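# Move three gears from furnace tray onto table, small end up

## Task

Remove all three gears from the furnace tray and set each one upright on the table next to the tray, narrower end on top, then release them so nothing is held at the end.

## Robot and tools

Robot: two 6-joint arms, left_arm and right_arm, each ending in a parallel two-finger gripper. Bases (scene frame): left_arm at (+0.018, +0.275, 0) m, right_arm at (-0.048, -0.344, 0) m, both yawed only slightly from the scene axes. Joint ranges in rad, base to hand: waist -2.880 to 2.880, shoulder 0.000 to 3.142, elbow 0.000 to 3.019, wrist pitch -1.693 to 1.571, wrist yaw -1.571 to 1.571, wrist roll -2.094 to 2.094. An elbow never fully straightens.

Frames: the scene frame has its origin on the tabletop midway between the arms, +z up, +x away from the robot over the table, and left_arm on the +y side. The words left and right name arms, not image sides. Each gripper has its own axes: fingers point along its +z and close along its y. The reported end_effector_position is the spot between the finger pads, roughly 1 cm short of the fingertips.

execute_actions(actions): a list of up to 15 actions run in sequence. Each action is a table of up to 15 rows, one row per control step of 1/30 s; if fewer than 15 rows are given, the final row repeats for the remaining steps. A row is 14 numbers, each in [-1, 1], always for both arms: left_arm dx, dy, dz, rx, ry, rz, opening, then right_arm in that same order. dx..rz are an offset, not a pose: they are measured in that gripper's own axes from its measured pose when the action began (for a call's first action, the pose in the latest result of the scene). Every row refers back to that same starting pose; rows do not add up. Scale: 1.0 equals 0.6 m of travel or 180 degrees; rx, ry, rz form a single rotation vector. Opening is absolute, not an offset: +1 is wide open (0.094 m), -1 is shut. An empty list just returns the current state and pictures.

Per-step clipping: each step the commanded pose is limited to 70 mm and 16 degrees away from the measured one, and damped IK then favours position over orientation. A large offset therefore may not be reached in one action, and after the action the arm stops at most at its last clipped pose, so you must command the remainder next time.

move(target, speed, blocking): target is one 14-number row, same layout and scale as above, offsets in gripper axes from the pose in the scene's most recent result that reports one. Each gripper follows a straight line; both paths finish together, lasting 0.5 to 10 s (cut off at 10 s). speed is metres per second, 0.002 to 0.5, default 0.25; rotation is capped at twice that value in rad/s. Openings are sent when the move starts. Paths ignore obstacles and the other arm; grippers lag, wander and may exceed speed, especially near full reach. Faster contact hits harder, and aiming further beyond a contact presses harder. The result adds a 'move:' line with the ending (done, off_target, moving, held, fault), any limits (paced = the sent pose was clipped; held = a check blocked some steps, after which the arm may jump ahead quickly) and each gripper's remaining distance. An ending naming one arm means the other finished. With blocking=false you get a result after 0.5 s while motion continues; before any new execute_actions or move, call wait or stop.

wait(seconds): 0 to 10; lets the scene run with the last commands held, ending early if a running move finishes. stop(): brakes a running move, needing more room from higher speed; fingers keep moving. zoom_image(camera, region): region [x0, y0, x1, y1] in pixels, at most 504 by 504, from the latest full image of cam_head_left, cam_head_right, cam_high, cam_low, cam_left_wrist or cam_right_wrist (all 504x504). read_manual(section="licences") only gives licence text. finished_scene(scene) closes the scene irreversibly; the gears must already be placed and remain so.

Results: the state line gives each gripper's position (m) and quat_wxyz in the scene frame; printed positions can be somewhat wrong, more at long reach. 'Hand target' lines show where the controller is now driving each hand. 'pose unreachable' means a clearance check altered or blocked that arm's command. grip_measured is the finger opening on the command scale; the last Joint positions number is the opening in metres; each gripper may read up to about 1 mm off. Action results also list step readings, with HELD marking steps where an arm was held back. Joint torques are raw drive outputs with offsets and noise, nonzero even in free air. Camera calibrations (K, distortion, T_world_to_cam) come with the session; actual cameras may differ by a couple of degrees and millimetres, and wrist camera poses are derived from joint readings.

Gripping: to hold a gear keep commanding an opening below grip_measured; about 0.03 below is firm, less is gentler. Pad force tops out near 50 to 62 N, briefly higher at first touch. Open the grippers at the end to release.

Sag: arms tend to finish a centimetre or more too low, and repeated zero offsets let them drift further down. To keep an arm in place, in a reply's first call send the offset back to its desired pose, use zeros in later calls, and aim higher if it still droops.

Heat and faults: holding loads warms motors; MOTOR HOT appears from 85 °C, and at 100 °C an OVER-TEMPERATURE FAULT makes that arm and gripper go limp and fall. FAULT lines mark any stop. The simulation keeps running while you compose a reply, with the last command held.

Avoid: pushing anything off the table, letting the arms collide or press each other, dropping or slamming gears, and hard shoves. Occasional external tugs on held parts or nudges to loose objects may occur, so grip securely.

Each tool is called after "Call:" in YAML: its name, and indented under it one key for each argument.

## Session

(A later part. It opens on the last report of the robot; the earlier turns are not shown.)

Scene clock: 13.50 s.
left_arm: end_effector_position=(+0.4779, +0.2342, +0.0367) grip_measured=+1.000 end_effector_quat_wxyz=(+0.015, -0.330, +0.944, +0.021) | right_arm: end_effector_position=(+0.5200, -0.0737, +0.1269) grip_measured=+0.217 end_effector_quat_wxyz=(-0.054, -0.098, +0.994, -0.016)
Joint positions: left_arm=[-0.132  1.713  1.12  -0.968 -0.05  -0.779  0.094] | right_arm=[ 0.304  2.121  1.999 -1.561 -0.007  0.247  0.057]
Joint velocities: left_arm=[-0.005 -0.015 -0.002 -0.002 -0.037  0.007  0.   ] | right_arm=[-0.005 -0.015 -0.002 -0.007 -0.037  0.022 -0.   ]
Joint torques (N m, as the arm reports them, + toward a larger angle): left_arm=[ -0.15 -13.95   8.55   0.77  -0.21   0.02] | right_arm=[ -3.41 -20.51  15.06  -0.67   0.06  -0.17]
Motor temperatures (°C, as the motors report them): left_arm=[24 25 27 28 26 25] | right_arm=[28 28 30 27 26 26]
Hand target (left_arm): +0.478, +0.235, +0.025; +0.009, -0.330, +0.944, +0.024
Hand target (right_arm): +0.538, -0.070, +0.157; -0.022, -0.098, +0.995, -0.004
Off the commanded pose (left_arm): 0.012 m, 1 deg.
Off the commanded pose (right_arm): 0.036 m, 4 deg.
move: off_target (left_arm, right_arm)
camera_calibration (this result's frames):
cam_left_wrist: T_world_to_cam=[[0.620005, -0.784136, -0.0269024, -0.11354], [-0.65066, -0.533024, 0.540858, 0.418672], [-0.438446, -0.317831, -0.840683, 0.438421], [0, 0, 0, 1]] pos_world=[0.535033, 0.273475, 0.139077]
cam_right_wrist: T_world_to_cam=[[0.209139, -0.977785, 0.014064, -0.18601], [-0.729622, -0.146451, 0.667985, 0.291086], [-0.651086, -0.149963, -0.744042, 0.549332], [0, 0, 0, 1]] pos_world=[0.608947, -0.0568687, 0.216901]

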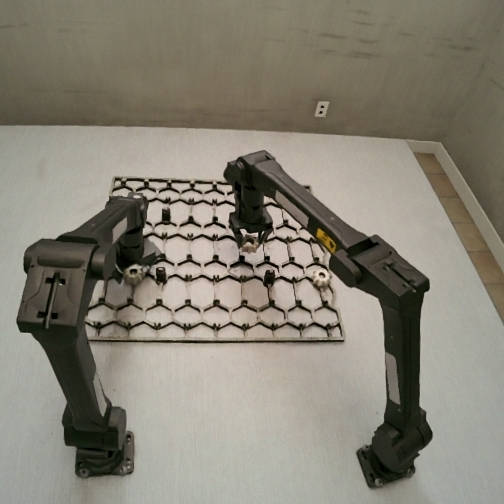

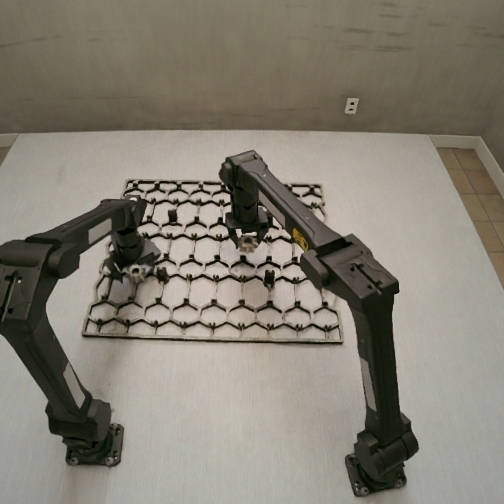

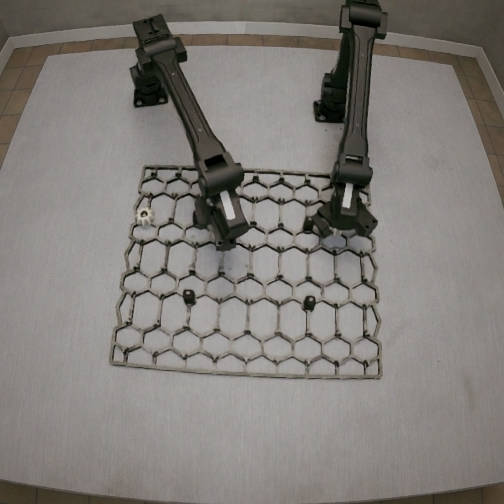

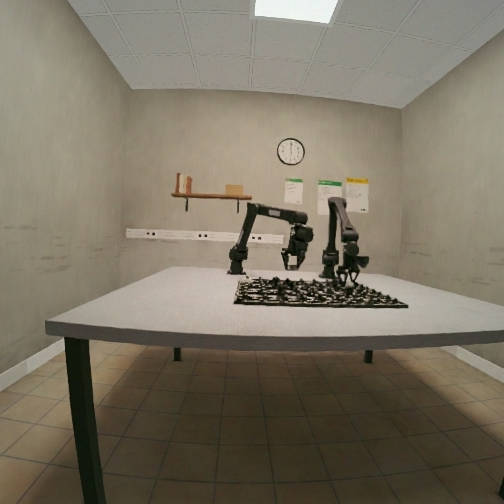

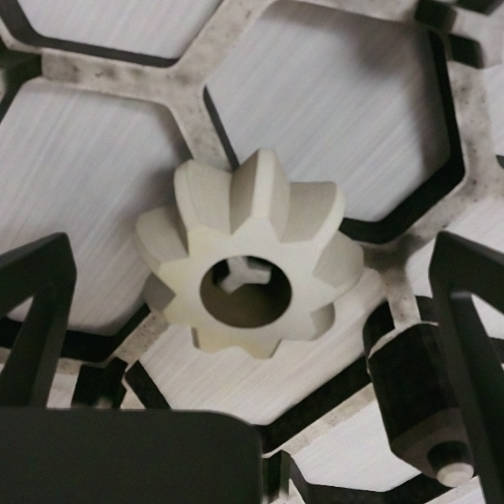

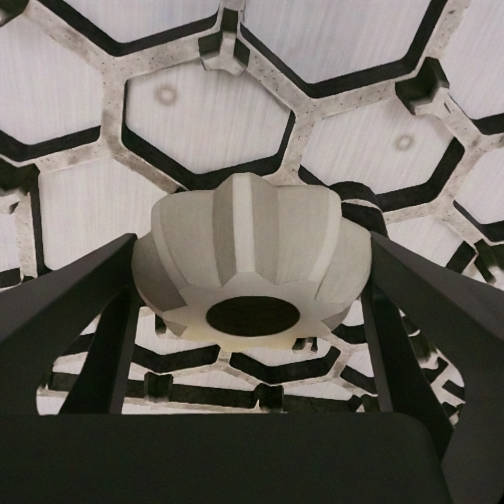

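Call:
move:
  target: [0,0,0,0,0,0,-1, 0.45,0,-0.03,0,0,0,-1]
  speed: 0.2

Scene clock: 15.40 s.
left_arm: end_effector_position=(+0.4777, +0.2344, +0.0365) grip_measured=+0.188 end_effector_quat_wxyz=(+0.015, -0.330, +0.944, +0.021) | right_arm: end_effector_position=(+0.2628, -0.1272, +0.1654) grip_measured=+0.216 end_effector_quat_wxyz=(-0.064, -0.098, +0.993, -0.020)
Joint positions: left_arm=[-0.132  1.713  1.12  -0.968 -0.051 -0.779  0.056] | right_arm=[ 0.46   1.452  1.172 -1.423 -0.027  0.401  0.057]
Joint velocities: left_arm=[-0.005 -0.005 -0.027  0.022  0.037  0.081 -0.   ] | right_arm=[ 0.015  0.005 -0.012  0.007 -0.022 -0.007  0.   ]
Joint torques (N m, as the arm reports them, + toward a larger angle): left_arm=[ -0.51 -15.62   8.65   0.16  -0.16   0.04] | right_arm=[ -2.19 -11.96   9.04  -0.69   0.06   0.05]
Motor temperatures (°C, as the motors report them): left_arm=[24 25 27 28 26 25] | right_arm=[28 29 30 27 26 26]
Hand target (left_arm): +0.478, +0.234, +0.037; +0.015, -0.330, +0.944, +0.021
Hand target (right_arm): +0.259, -0.124, +0.176; -0.055, -0.098, +0.994, -0.014
Off the commanded pose (left_arm): 0.000 m, 0 deg.
Off the commanded pose (right_arm): 0.010 m, 1 deg.
move: done; limits=paced
camera_calibration (this result's frames):
cam_left_wrist: T_world_to_cam=[[0.620003, -0.78411, -0.0277138, -0.113302], [-0.650495, -0.53346, 0.540626, 0.418742], [-0.438694, -0.317162, -0.840807, 0.438268], [0, 0, 0, 1]] pos_world=[0.534903, 0.273542, 0.138976]
cam_right_wrist: T_world_to_cam=[[0.210529, -0.977375, 0.0203752, -0.186431], [-0.716165, -0.14001, 0.683744, 0.0645384], [-0.665422, -0.15854, -0.729438, 0.402712], [0, 0, 0, 1]] pos_world=[0.353442, -0.109331, 0.253424]

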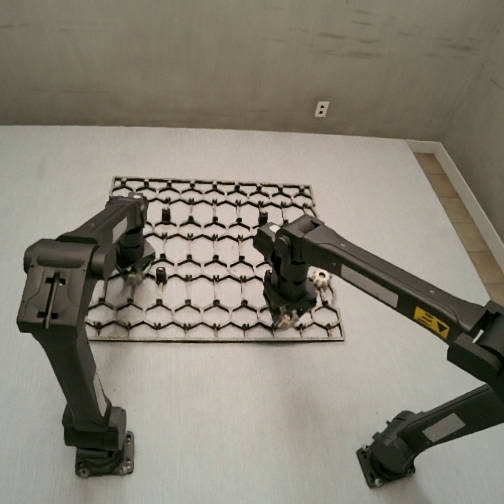

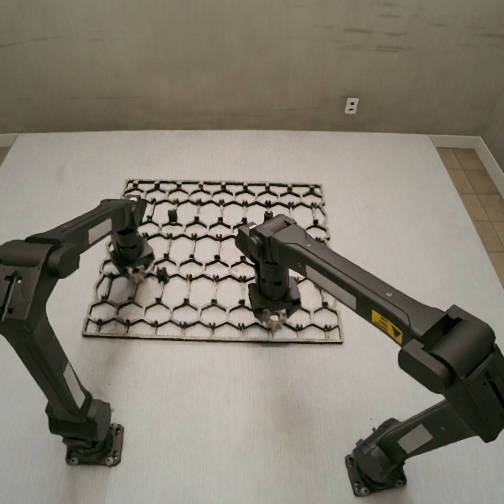

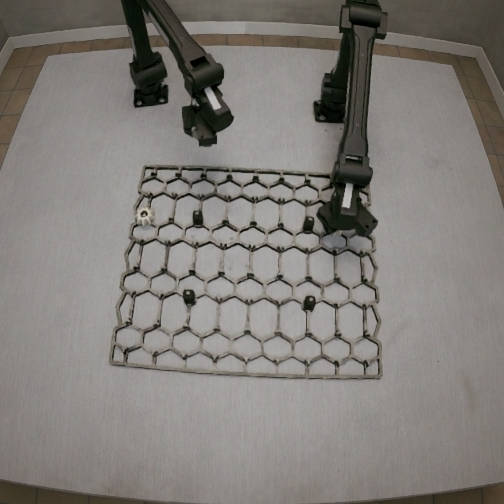

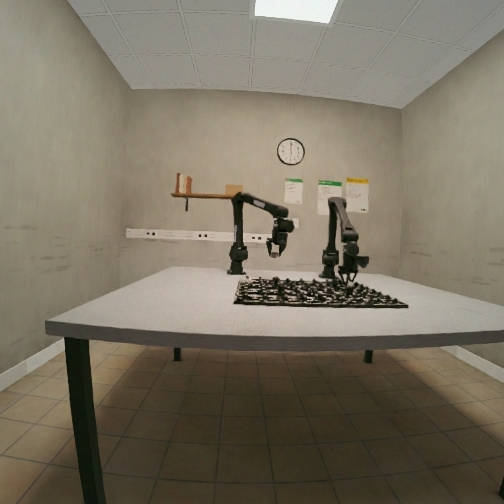

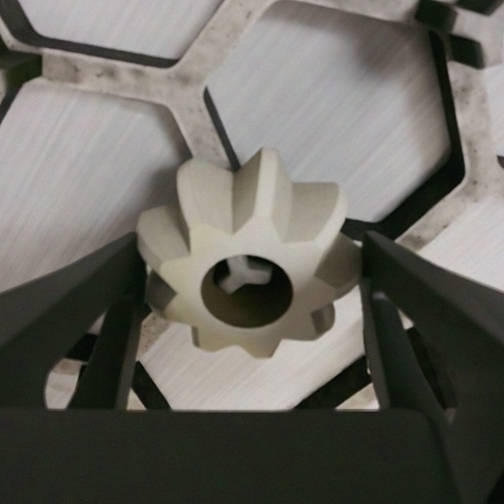

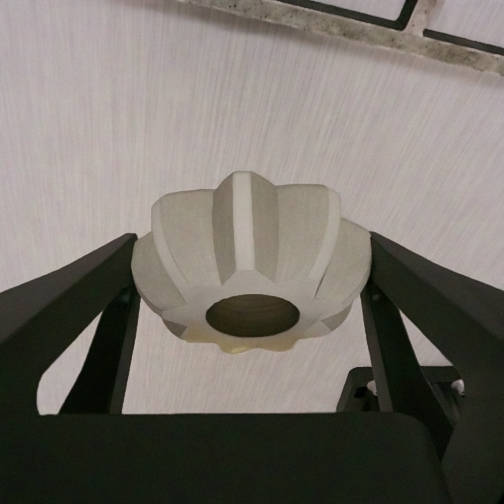

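Call:
move:
  target: [0,0,-0.15,0,0,0,-1, 0,0,0.21,0,-0.06,0,-1]
  speed: 0.1

Scene clock: 17.17 s.
left_arm: end_effector_position=(+0.4575, +0.2355, +0.0967) grip_measured=+0.158 end_effector_quat_wxyz=(-0.016, -0.329, +0.943, +0.034) | right_arm: end_effector_position=(+0.2464, -0.1394, +0.0397) grip_measured=+0.216 end_effector_quat_wxyz=(+0.022, -0.096, +0.995, -0.012)
Joint positions: left_arm=[-0.133  1.625  1.184 -1.188 -0.047 -0.781  0.054] | right_arm=[ 0.491  1.457  0.814 -0.901  0.043  0.438  0.057]
Joint velocities: left_arm=[ 0.024  0.005  0.007 -0.007 -0.022  0.022  0.   ] | right_arm=[-0.005 -0.005  0.007  0.002  0.007  0.081 -0.001]
Joint torques (N m, as the arm reports them, + toward a larger angle): left_arm=[ -1.08 -17.39  13.94  -0.77  -0.32  -0.08] | right_arm=[-1.84 -9.46  7.57  0.28  0.3   0.01]
Motor temperatures (°C, as the motors report them): left_arm=[24 26 28 28 26 25] | right_arm=[28 29 30 27 26 26]
Hand target (left_arm): +0.474, +0.229, +0.127; +0.015, -0.330, +0.944, +0.021
Hand target (right_arm): +0.247, -0.133, +0.041; +0.029, -0.099, +0.995, -0.010
Off the commanded pose (left_arm): 0.036 m, 4 deg.
Off the commanded pose (right_arm): 0.006 m, 1 deg.
move: off_target (left_arm)
camera_calibration (this result's frames):
cam_left_wrist: T_world_to_cam=[[0.617644, -0.783187, -0.0716555, -0.093155], [-0.612169, -0.535965, 0.581369, 0.352785], [-0.493726, -0.315214, -0.810478, 0.502169], [0, 0, 0, 1]] pos_world=[0.521434, 0.274413, 0.195224]
cam_right_wrist: T_world_to_cam=[[0.20434, -0.978628, 0.0230823, -0.191141], [-0.822174, -0.158779, 0.546643, 0.165907], [-0.531295, -0.130679, -0.837048, 0.273312], [0, 0, 0, 1]] pos_world=[0.320672, -0.124997, 0.142495]

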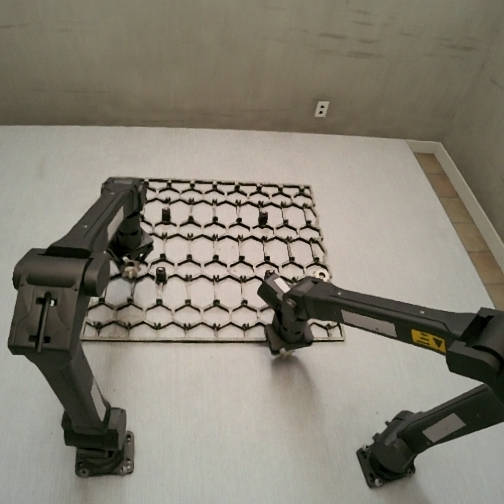

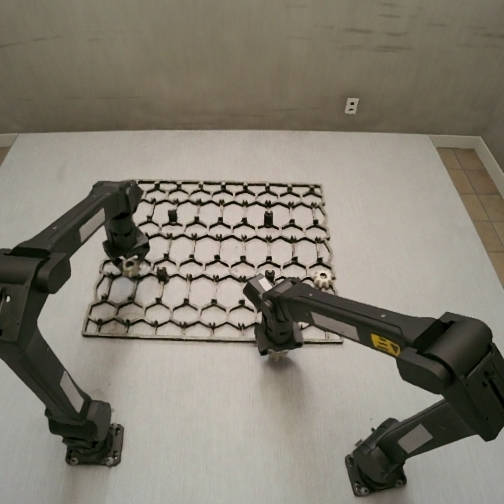

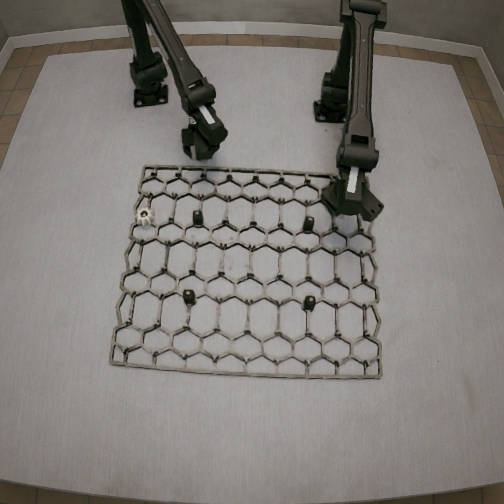

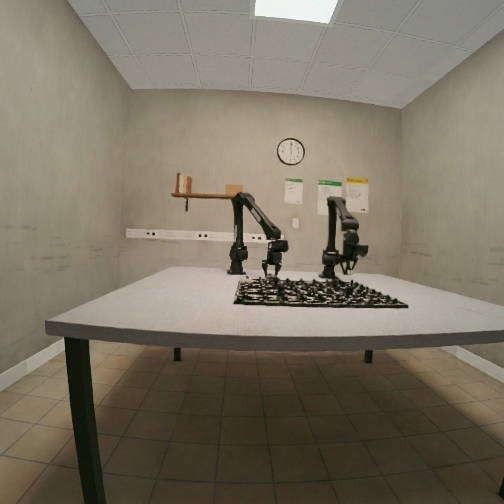

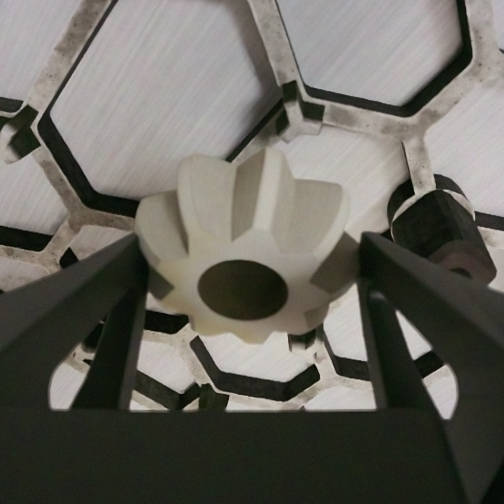

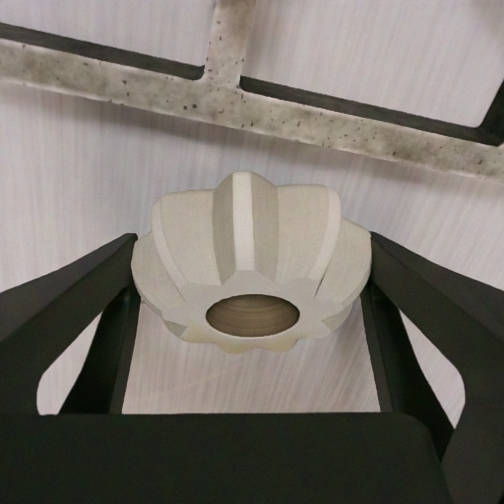

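Call:
move:
  target: [-0.175,0.22,-0.03,0,0,0,-1, 0,0,0.03,0,0,0,-1]
  speed: 0.1

Call:
move:
  target: [0,0,0.13,0,0,0,-1, 0,0,0,0,0,0,1]
  speed: 0.1

Scene clock: 19.43 s.
left_arm: end_effector_position=(+0.4462, +0.3956, +0.1093) grip_measured=+0.158 end_effector_quat_wxyz=(-0.031, -0.332, +0.942, +0.030) | right_arm: end_effector_position=(+0.2470, -0.1389, +0.0276) grip_measured=+0.216 end_effector_quat_wxyz=(+0.024, -0.096, +0.995, -0.010)
Joint positions: left_arm=[ 0.228  1.625  1.22  -1.233 -0.055 -0.427  0.054] | right_arm=[ 0.491  1.48   0.799 -0.858  0.043  0.438  0.057]
Joint velocities: left_arm=[-0.024 -0.005  0.002 -0.002 -0.007  0.037 -0.001] | right_arm=[-0.015  0.005  0.017  0.002  0.007 -0.007 -0.001]
Joint torques (N m, as the arm reports them, + toward a larger angle): left_arm=[  0.16 -14.76  13.95  -0.59  -0.27   0.07] | right_arm=[-3.2  -8.22  6.45  0.62  0.1  -0.16]
Motor temperatures (°C, as the motors report them): left_arm=[24 26 28 28 26 25] | right_arm=[28 28 30 27 26 26]
Hand target (left_arm): +0.461, +0.403, +0.125; -0.015, -0.330, +0.944, +0.030
Hand target (right_arm): +0.247, -0.140, +0.022; +0.022, -0.096, +0.995, -0.012
Off the commanded pose (left_arm): 0.020 m, 2 deg.
Off the commanded pose (right_arm): 0.006 m, 0 deg.
move: off_target (left_arm)
camera_calibration (this result's frames):
cam_left_wrist: T_world_to_cam=[[0.621922, -0.7795, -0.0747843, 0.037122], [-0.592662, -0.530961, 0.605667, 0.410967], [-0.511825, -0.332356, -0.792196, 0.570048], [0, 0, 0, 1]] pos_world=[0.512242, 0.436603, 0.205457]
cam_right_wrist: T_world_to_cam=[[0.203892, -0.978761, 0.0213376, -0.19037], [-0.824086, -0.159823, 0.54345, 0.173597], [-0.528497, -0.128389, -0.83917, 0.263278], [0, 0, 0, 1]] pos_world=[0.321016, -0.12478, 0.130656]

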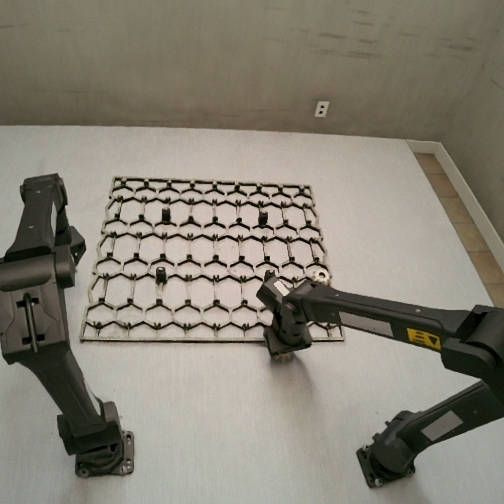

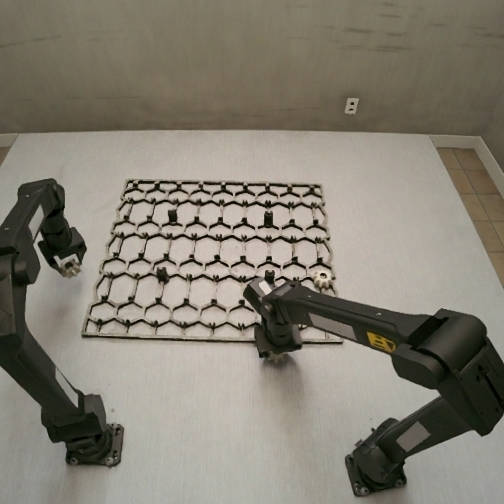

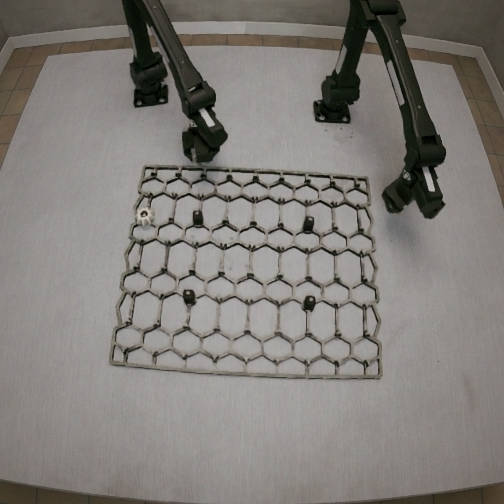

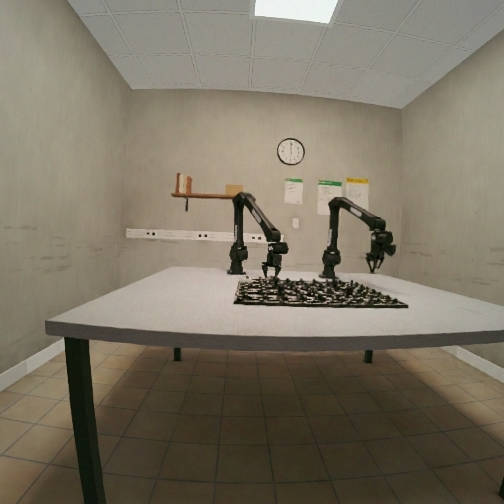

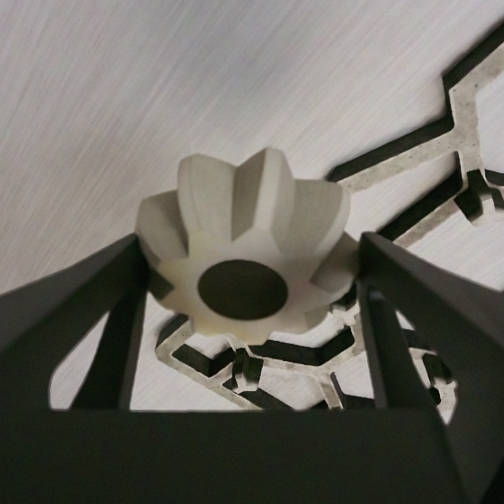

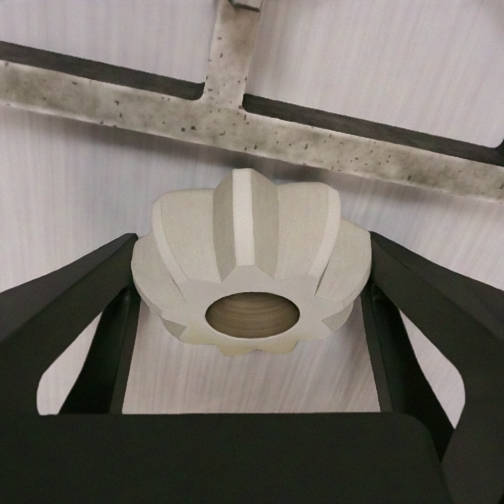

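Scene clock: 20.57 s.
left_arm: end_effector_position=(+0.4355, +0.3928, +0.0314) grip_measured=+0.158 end_effector_quat_wxyz=(-0.038, -0.331, +0.942, +0.031) | right_arm: end_effector_position=(+0.2470, -0.1389, +0.0276) grip_measured=+1.000 end_effector_quat_wxyz=(+0.024, -0.096, +0.995, -0.010)
Joint positions: left_arm=[ 0.228  1.709  1.095 -1.037 -0.055 -0.425  0.054] | right_arm=[ 0.491  1.48   0.799 -0.858  0.043  0.438  0.094]
Joint velocities: left_arm=[-0.005 -0.005 -0.032  0.012  0.051  0.007 -0.002] | right_arm=[-0.005 -0.005  0.002  0.007 -0.022 -0.022  0.   ]
Joint torques (N m, as the arm reports them, + toward a larger angle): left_arm=[  0.42 -14.05   9.37   0.56  -0.22   0.11] | right_arm=[-2.28 -9.3   6.87 -0.13  0.09 -0.12]
Motor temperatures (°C, as the motors report them): left_arm=[24 26 28 28 26 25] | right_arm=[28 28 30 27 26 26]
Hand target (left_arm): +0.441, +0.399, +0.031; -0.031, -0.332, +0.942, +0.030
Hand target (right_arm): +0.247, -0.139, +0.028; +0.024, -0.096, +0.995, -0.010
Off the commanded pose (left_arm): 0.007 m, 1 deg.
Off the commanded pose (right_arm): 0.000 m, 0 deg.
move: done
camera_calibration (this result's frames):
cam_left_wrist: T_world_to_cam=[[0.619731, -0.780713, -0.080128, 0.0373679], [-0.585545, -0.527943, 0.615153, 0.445808], [-0.522561, -0.334311, -0.784325, 0.507127], [0, 0, 0, 1]] pos_world=[0.502887, 0.434073, 0.126506]
cam_right_wrist: T_world_to_cam=[[0.203892, -0.978761, 0.0213376, -0.19037], [-0.824086, -0.159823, 0.54345, 0.173597], [-0.528497, -0.128389, -0.83917, 0.263278], [0, 0, 0, 1]] pos_world=[0.321016, -0.12478, 0.130656]

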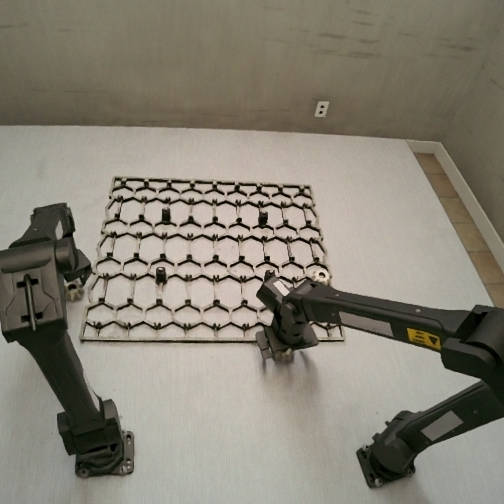

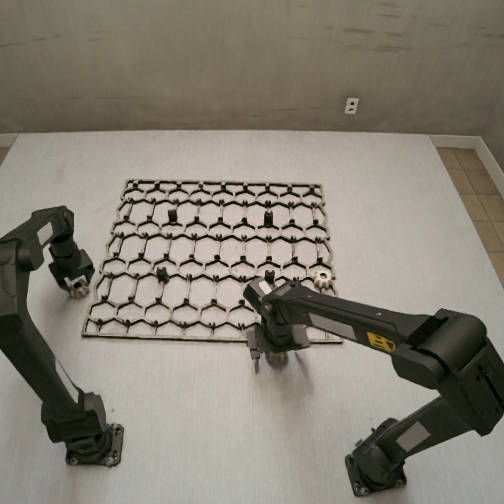

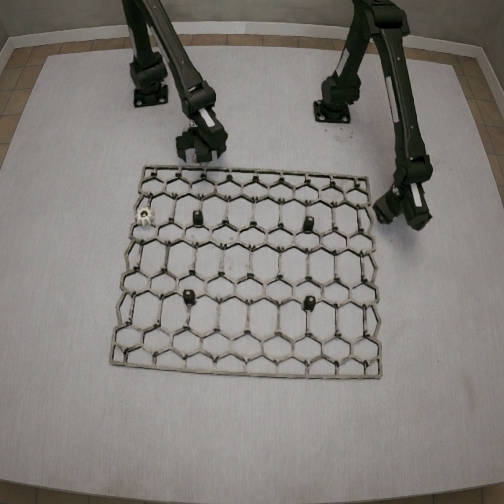

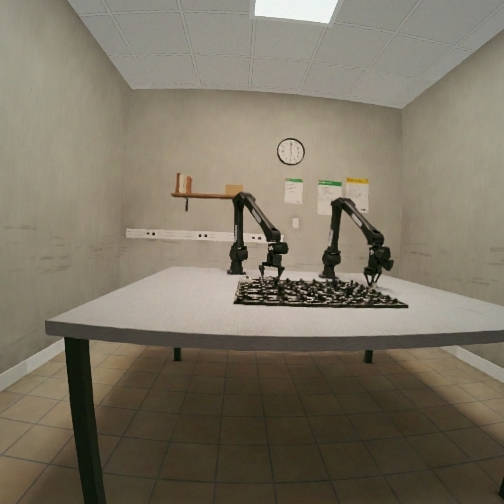

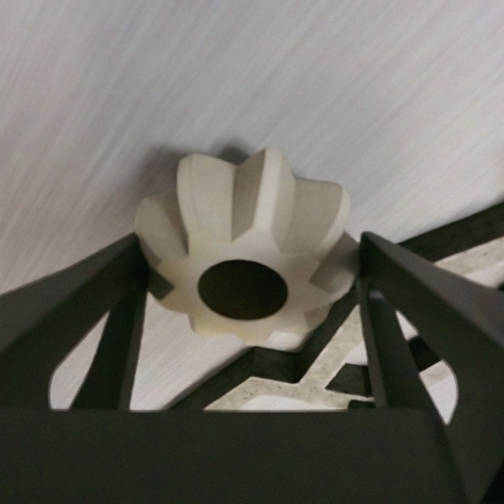

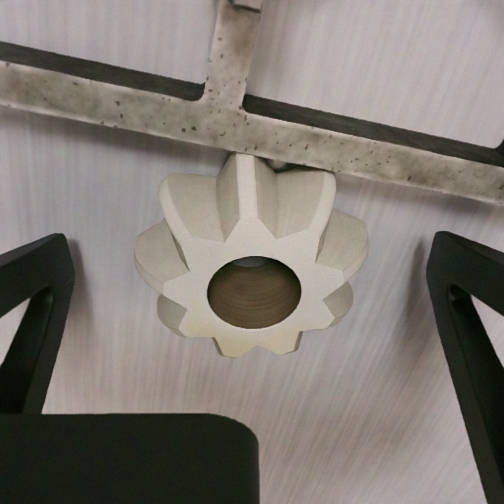

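Call:
move:
  target: [0,0,0.02,0,0,0,-1, 0,0,-0.18,0,0,0,1]

Call:
move:
  target: [0,0,0,0,0,0,1, -0.42,-0.17,0,0,0,0,1]

Scene clock: 21.57 s.
left_arm: end_effector_position=(+0.4306, +0.3915, +0.0246) grip_measured=+0.158 end_effector_quat_wxyz=(-0.039, -0.331, +0.942, +0.031) | right_arm: end_effector_position=(+0.2325, -0.1495, +0.1208) grip_measured=+1.000 end_effector_quat_wxyz=(+0.009, -0.095, +0.995, -0.019)
Joint positions: left_arm=[ 0.228  1.71   1.074 -1.018 -0.055 -0.425  0.054] | right_arm=[ 0.491  1.311  0.914 -1.178  0.043  0.44   0.094]
Joint velocities: left_arm=[-0.005  0.005 -0.002 -0.017  0.022  0.037 -0.001] | right_arm=[-0.005 -0.015  0.002 -0.032  0.022 -0.022  0.   ]
Joint torques (N m, as the arm reports them, + toward a larger angle): left_arm=[ -0.21 -13.74   8.76   0.56  -0.17   0.04] | right_arm=[-1.97 -8.23 11.99 -0.36  0.11  0.01]
Motor temperatures (°C, as the motors report them): left_arm=[24 26 28 28 26 25] | right_arm=[28 28 30 27 26 26]
Hand target (left_arm): +0.434, +0.393, +0.019; -0.038, -0.332, +0.942, +0.031
Hand target (right_arm): +0.241, -0.138, +0.136; +0.024, -0.096, +0.995, -0.010
Off the commanded pose (left_arm): 0.007 m, 0 deg.
Off the commanded pose (right_arm): 0.021 m, 2 deg.
move: off_target (right_arm)
camera_calibration (this result's frames):
cam_left_wrist: T_world_to_cam=[[0.619583, -0.780751, -0.0808987, 0.0389616], [-0.584408, -0.527648, 0.616486, 0.445818], [-0.524008, -0.334686, -0.783199, 0.499568], [0, 0, 0, 1]] pos_world=[0.498177, 0.432853, 0.119573]
cam_right_wrist: T_world_to_cam=[[0.202813, -0.978576, 0.0354398, -0.201197], [-0.808974, -0.14705, 0.569155, 0.104591], [-0.55175, -0.144102, -0.821466, 0.333316], [0, 0, 0, 1]] pos_world=[0.309324, -0.133475, 0.22141]

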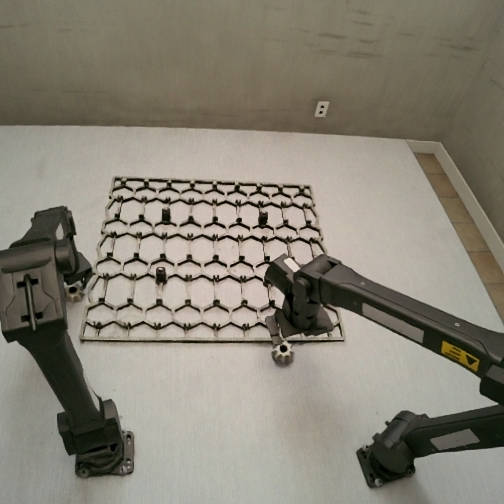

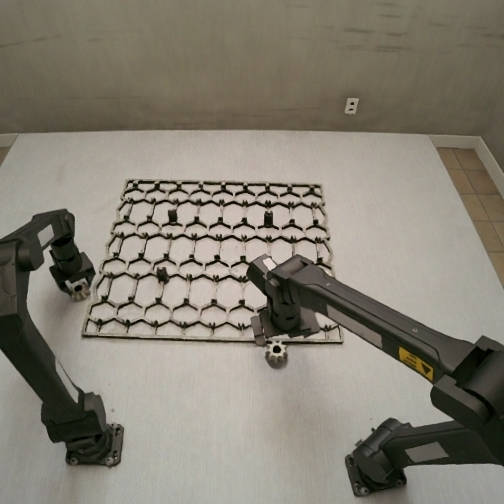

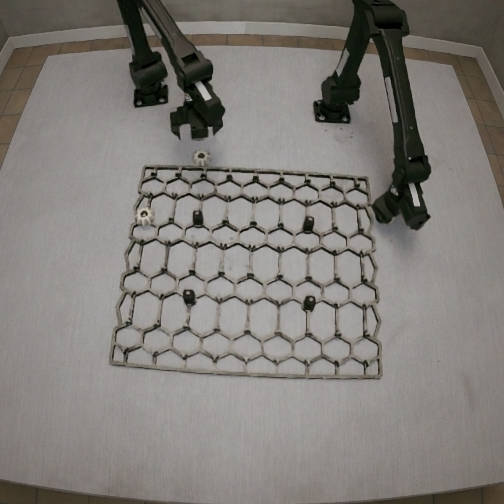

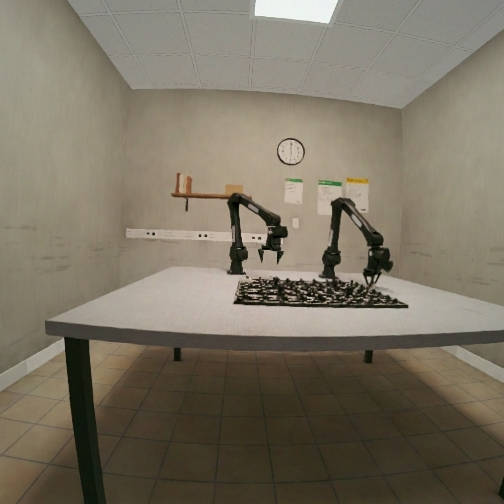

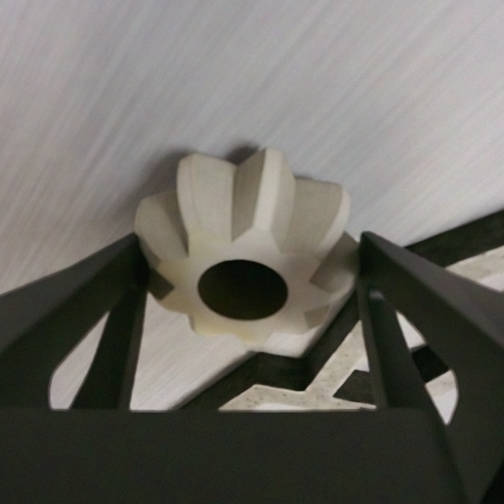

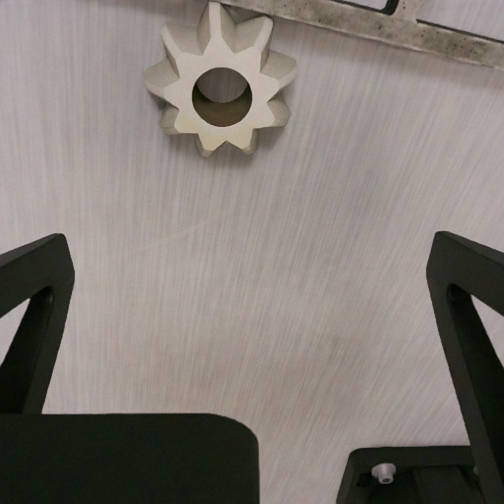

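Scene clock: 23.13 s.
left_arm: end_effector_position=(+0.4289, +0.3976, +0.0251) grip_measured=+1.000 end_effector_quat_wxyz=(-0.038, -0.335, +0.941, +0.038) | right_arm: end_effector_position=(+0.4789, -0.2050, +0.1106) grip_measured=+1.000 end_effector_quat_wxyz=(-0.011, -0.093, +0.995, -0.026)
Joint positions: left_arm=[ 0.236  1.709  1.074 -1.018 -0.07  -0.425  0.094] | right_arm=[ 0.135  1.845  1.524 -1.28   0.048  0.089  0.094]
Joint velocities: left_arm=[-0.005 -0.005 -0.002 -0.002 -0.051  0.051  0.   ] | right_arm=[-0.015  0.005 -0.007  0.002 -0.051 -0.037  0.   ]
Joint torques (N m, as the arm reports them, + toward a larger angle): left_arm=[ -1.39 -15.09   8.24   0.09   0.34   0.03] | right_arm=[ -4.02 -16.07  13.35  -0.53   0.14  -0.15]
Motor temperatures (°C, as the motors report them): left_arm=[24 26 28 28 26 25] | right_arm=[28 28 30 27 26 26]
Hand target (left_arm): +0.431, +0.391, +0.025; -0.039, -0.331, +0.942, +0.031
Hand target (right_arm): +0.498, -0.204, +0.127; +0.010, -0.095, +0.995, -0.023
Off the commanded pose (left_arm): 0.006 m, 1 deg.
Off the commanded pose (right_arm): 0.027 m, 2 deg.
move: off_target (right_arm)
camera_calibration (this result's frames):
cam_left_wrist: T_world_to_cam=[[0.624829, -0.774986, -0.0947878, 0.0405961], [-0.578624, -0.541147, 0.610208, 0.450717], [-0.524197, -0.326429, -0.786551, 0.497976], [0, 0, 0, 1]] pos_world=[0.496468, 0.43792, 0.120501]
cam_right_wrist: T_world_to_cam=[[0.199999, -0.978768, 0.0448702, -0.30483], [-0.787184, -0.133246, 0.602152, 0.290283], [-0.583388, -0.155751, -0.79712, 0.462936], [0, 0, 0, 1]] pos_world=[0.559543, -0.187576, 0.207898]

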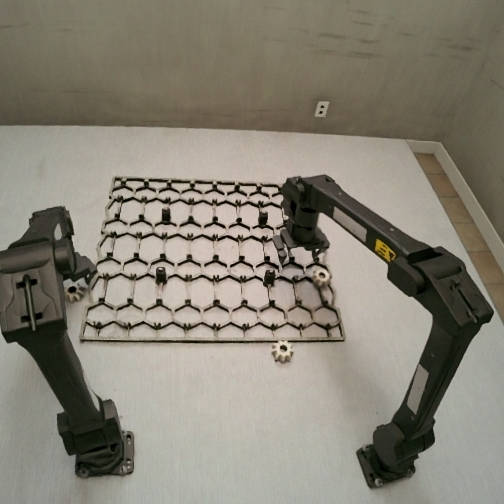

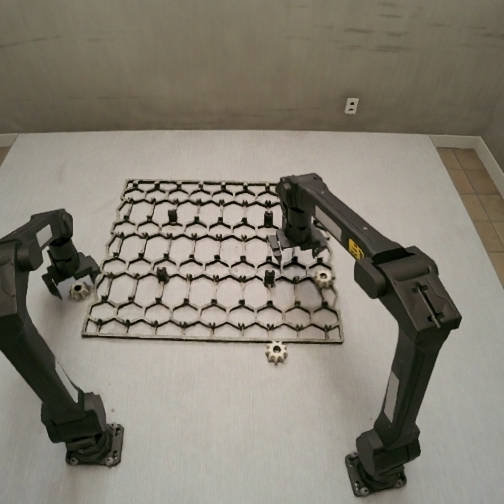

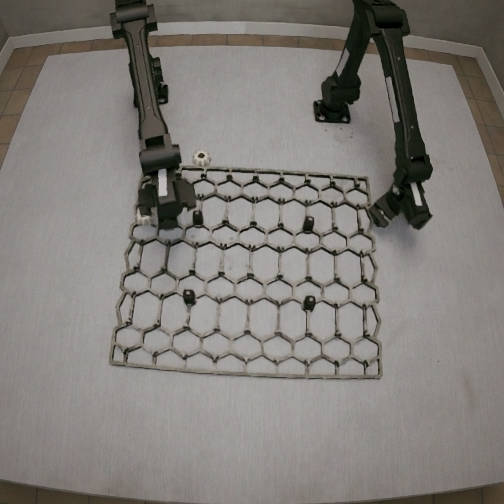

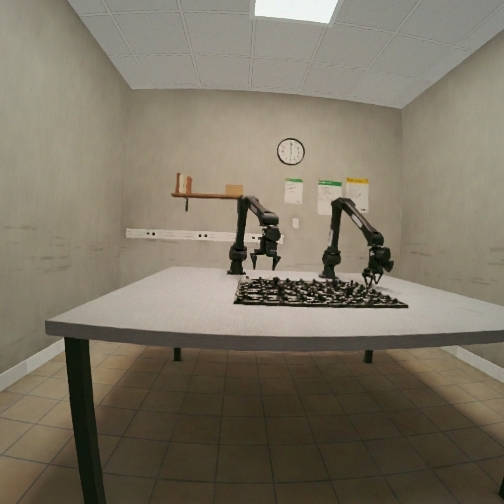

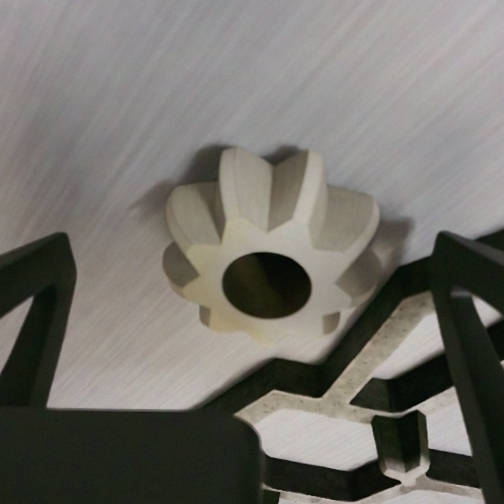

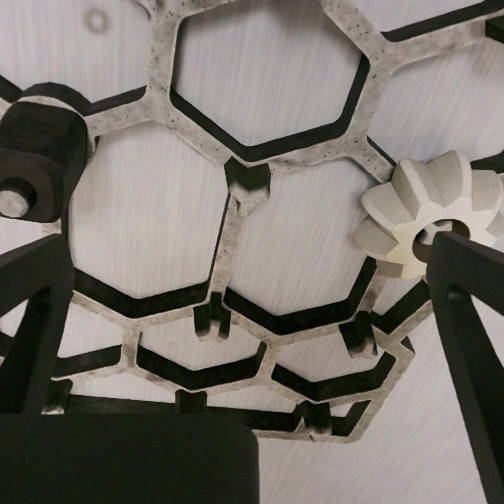

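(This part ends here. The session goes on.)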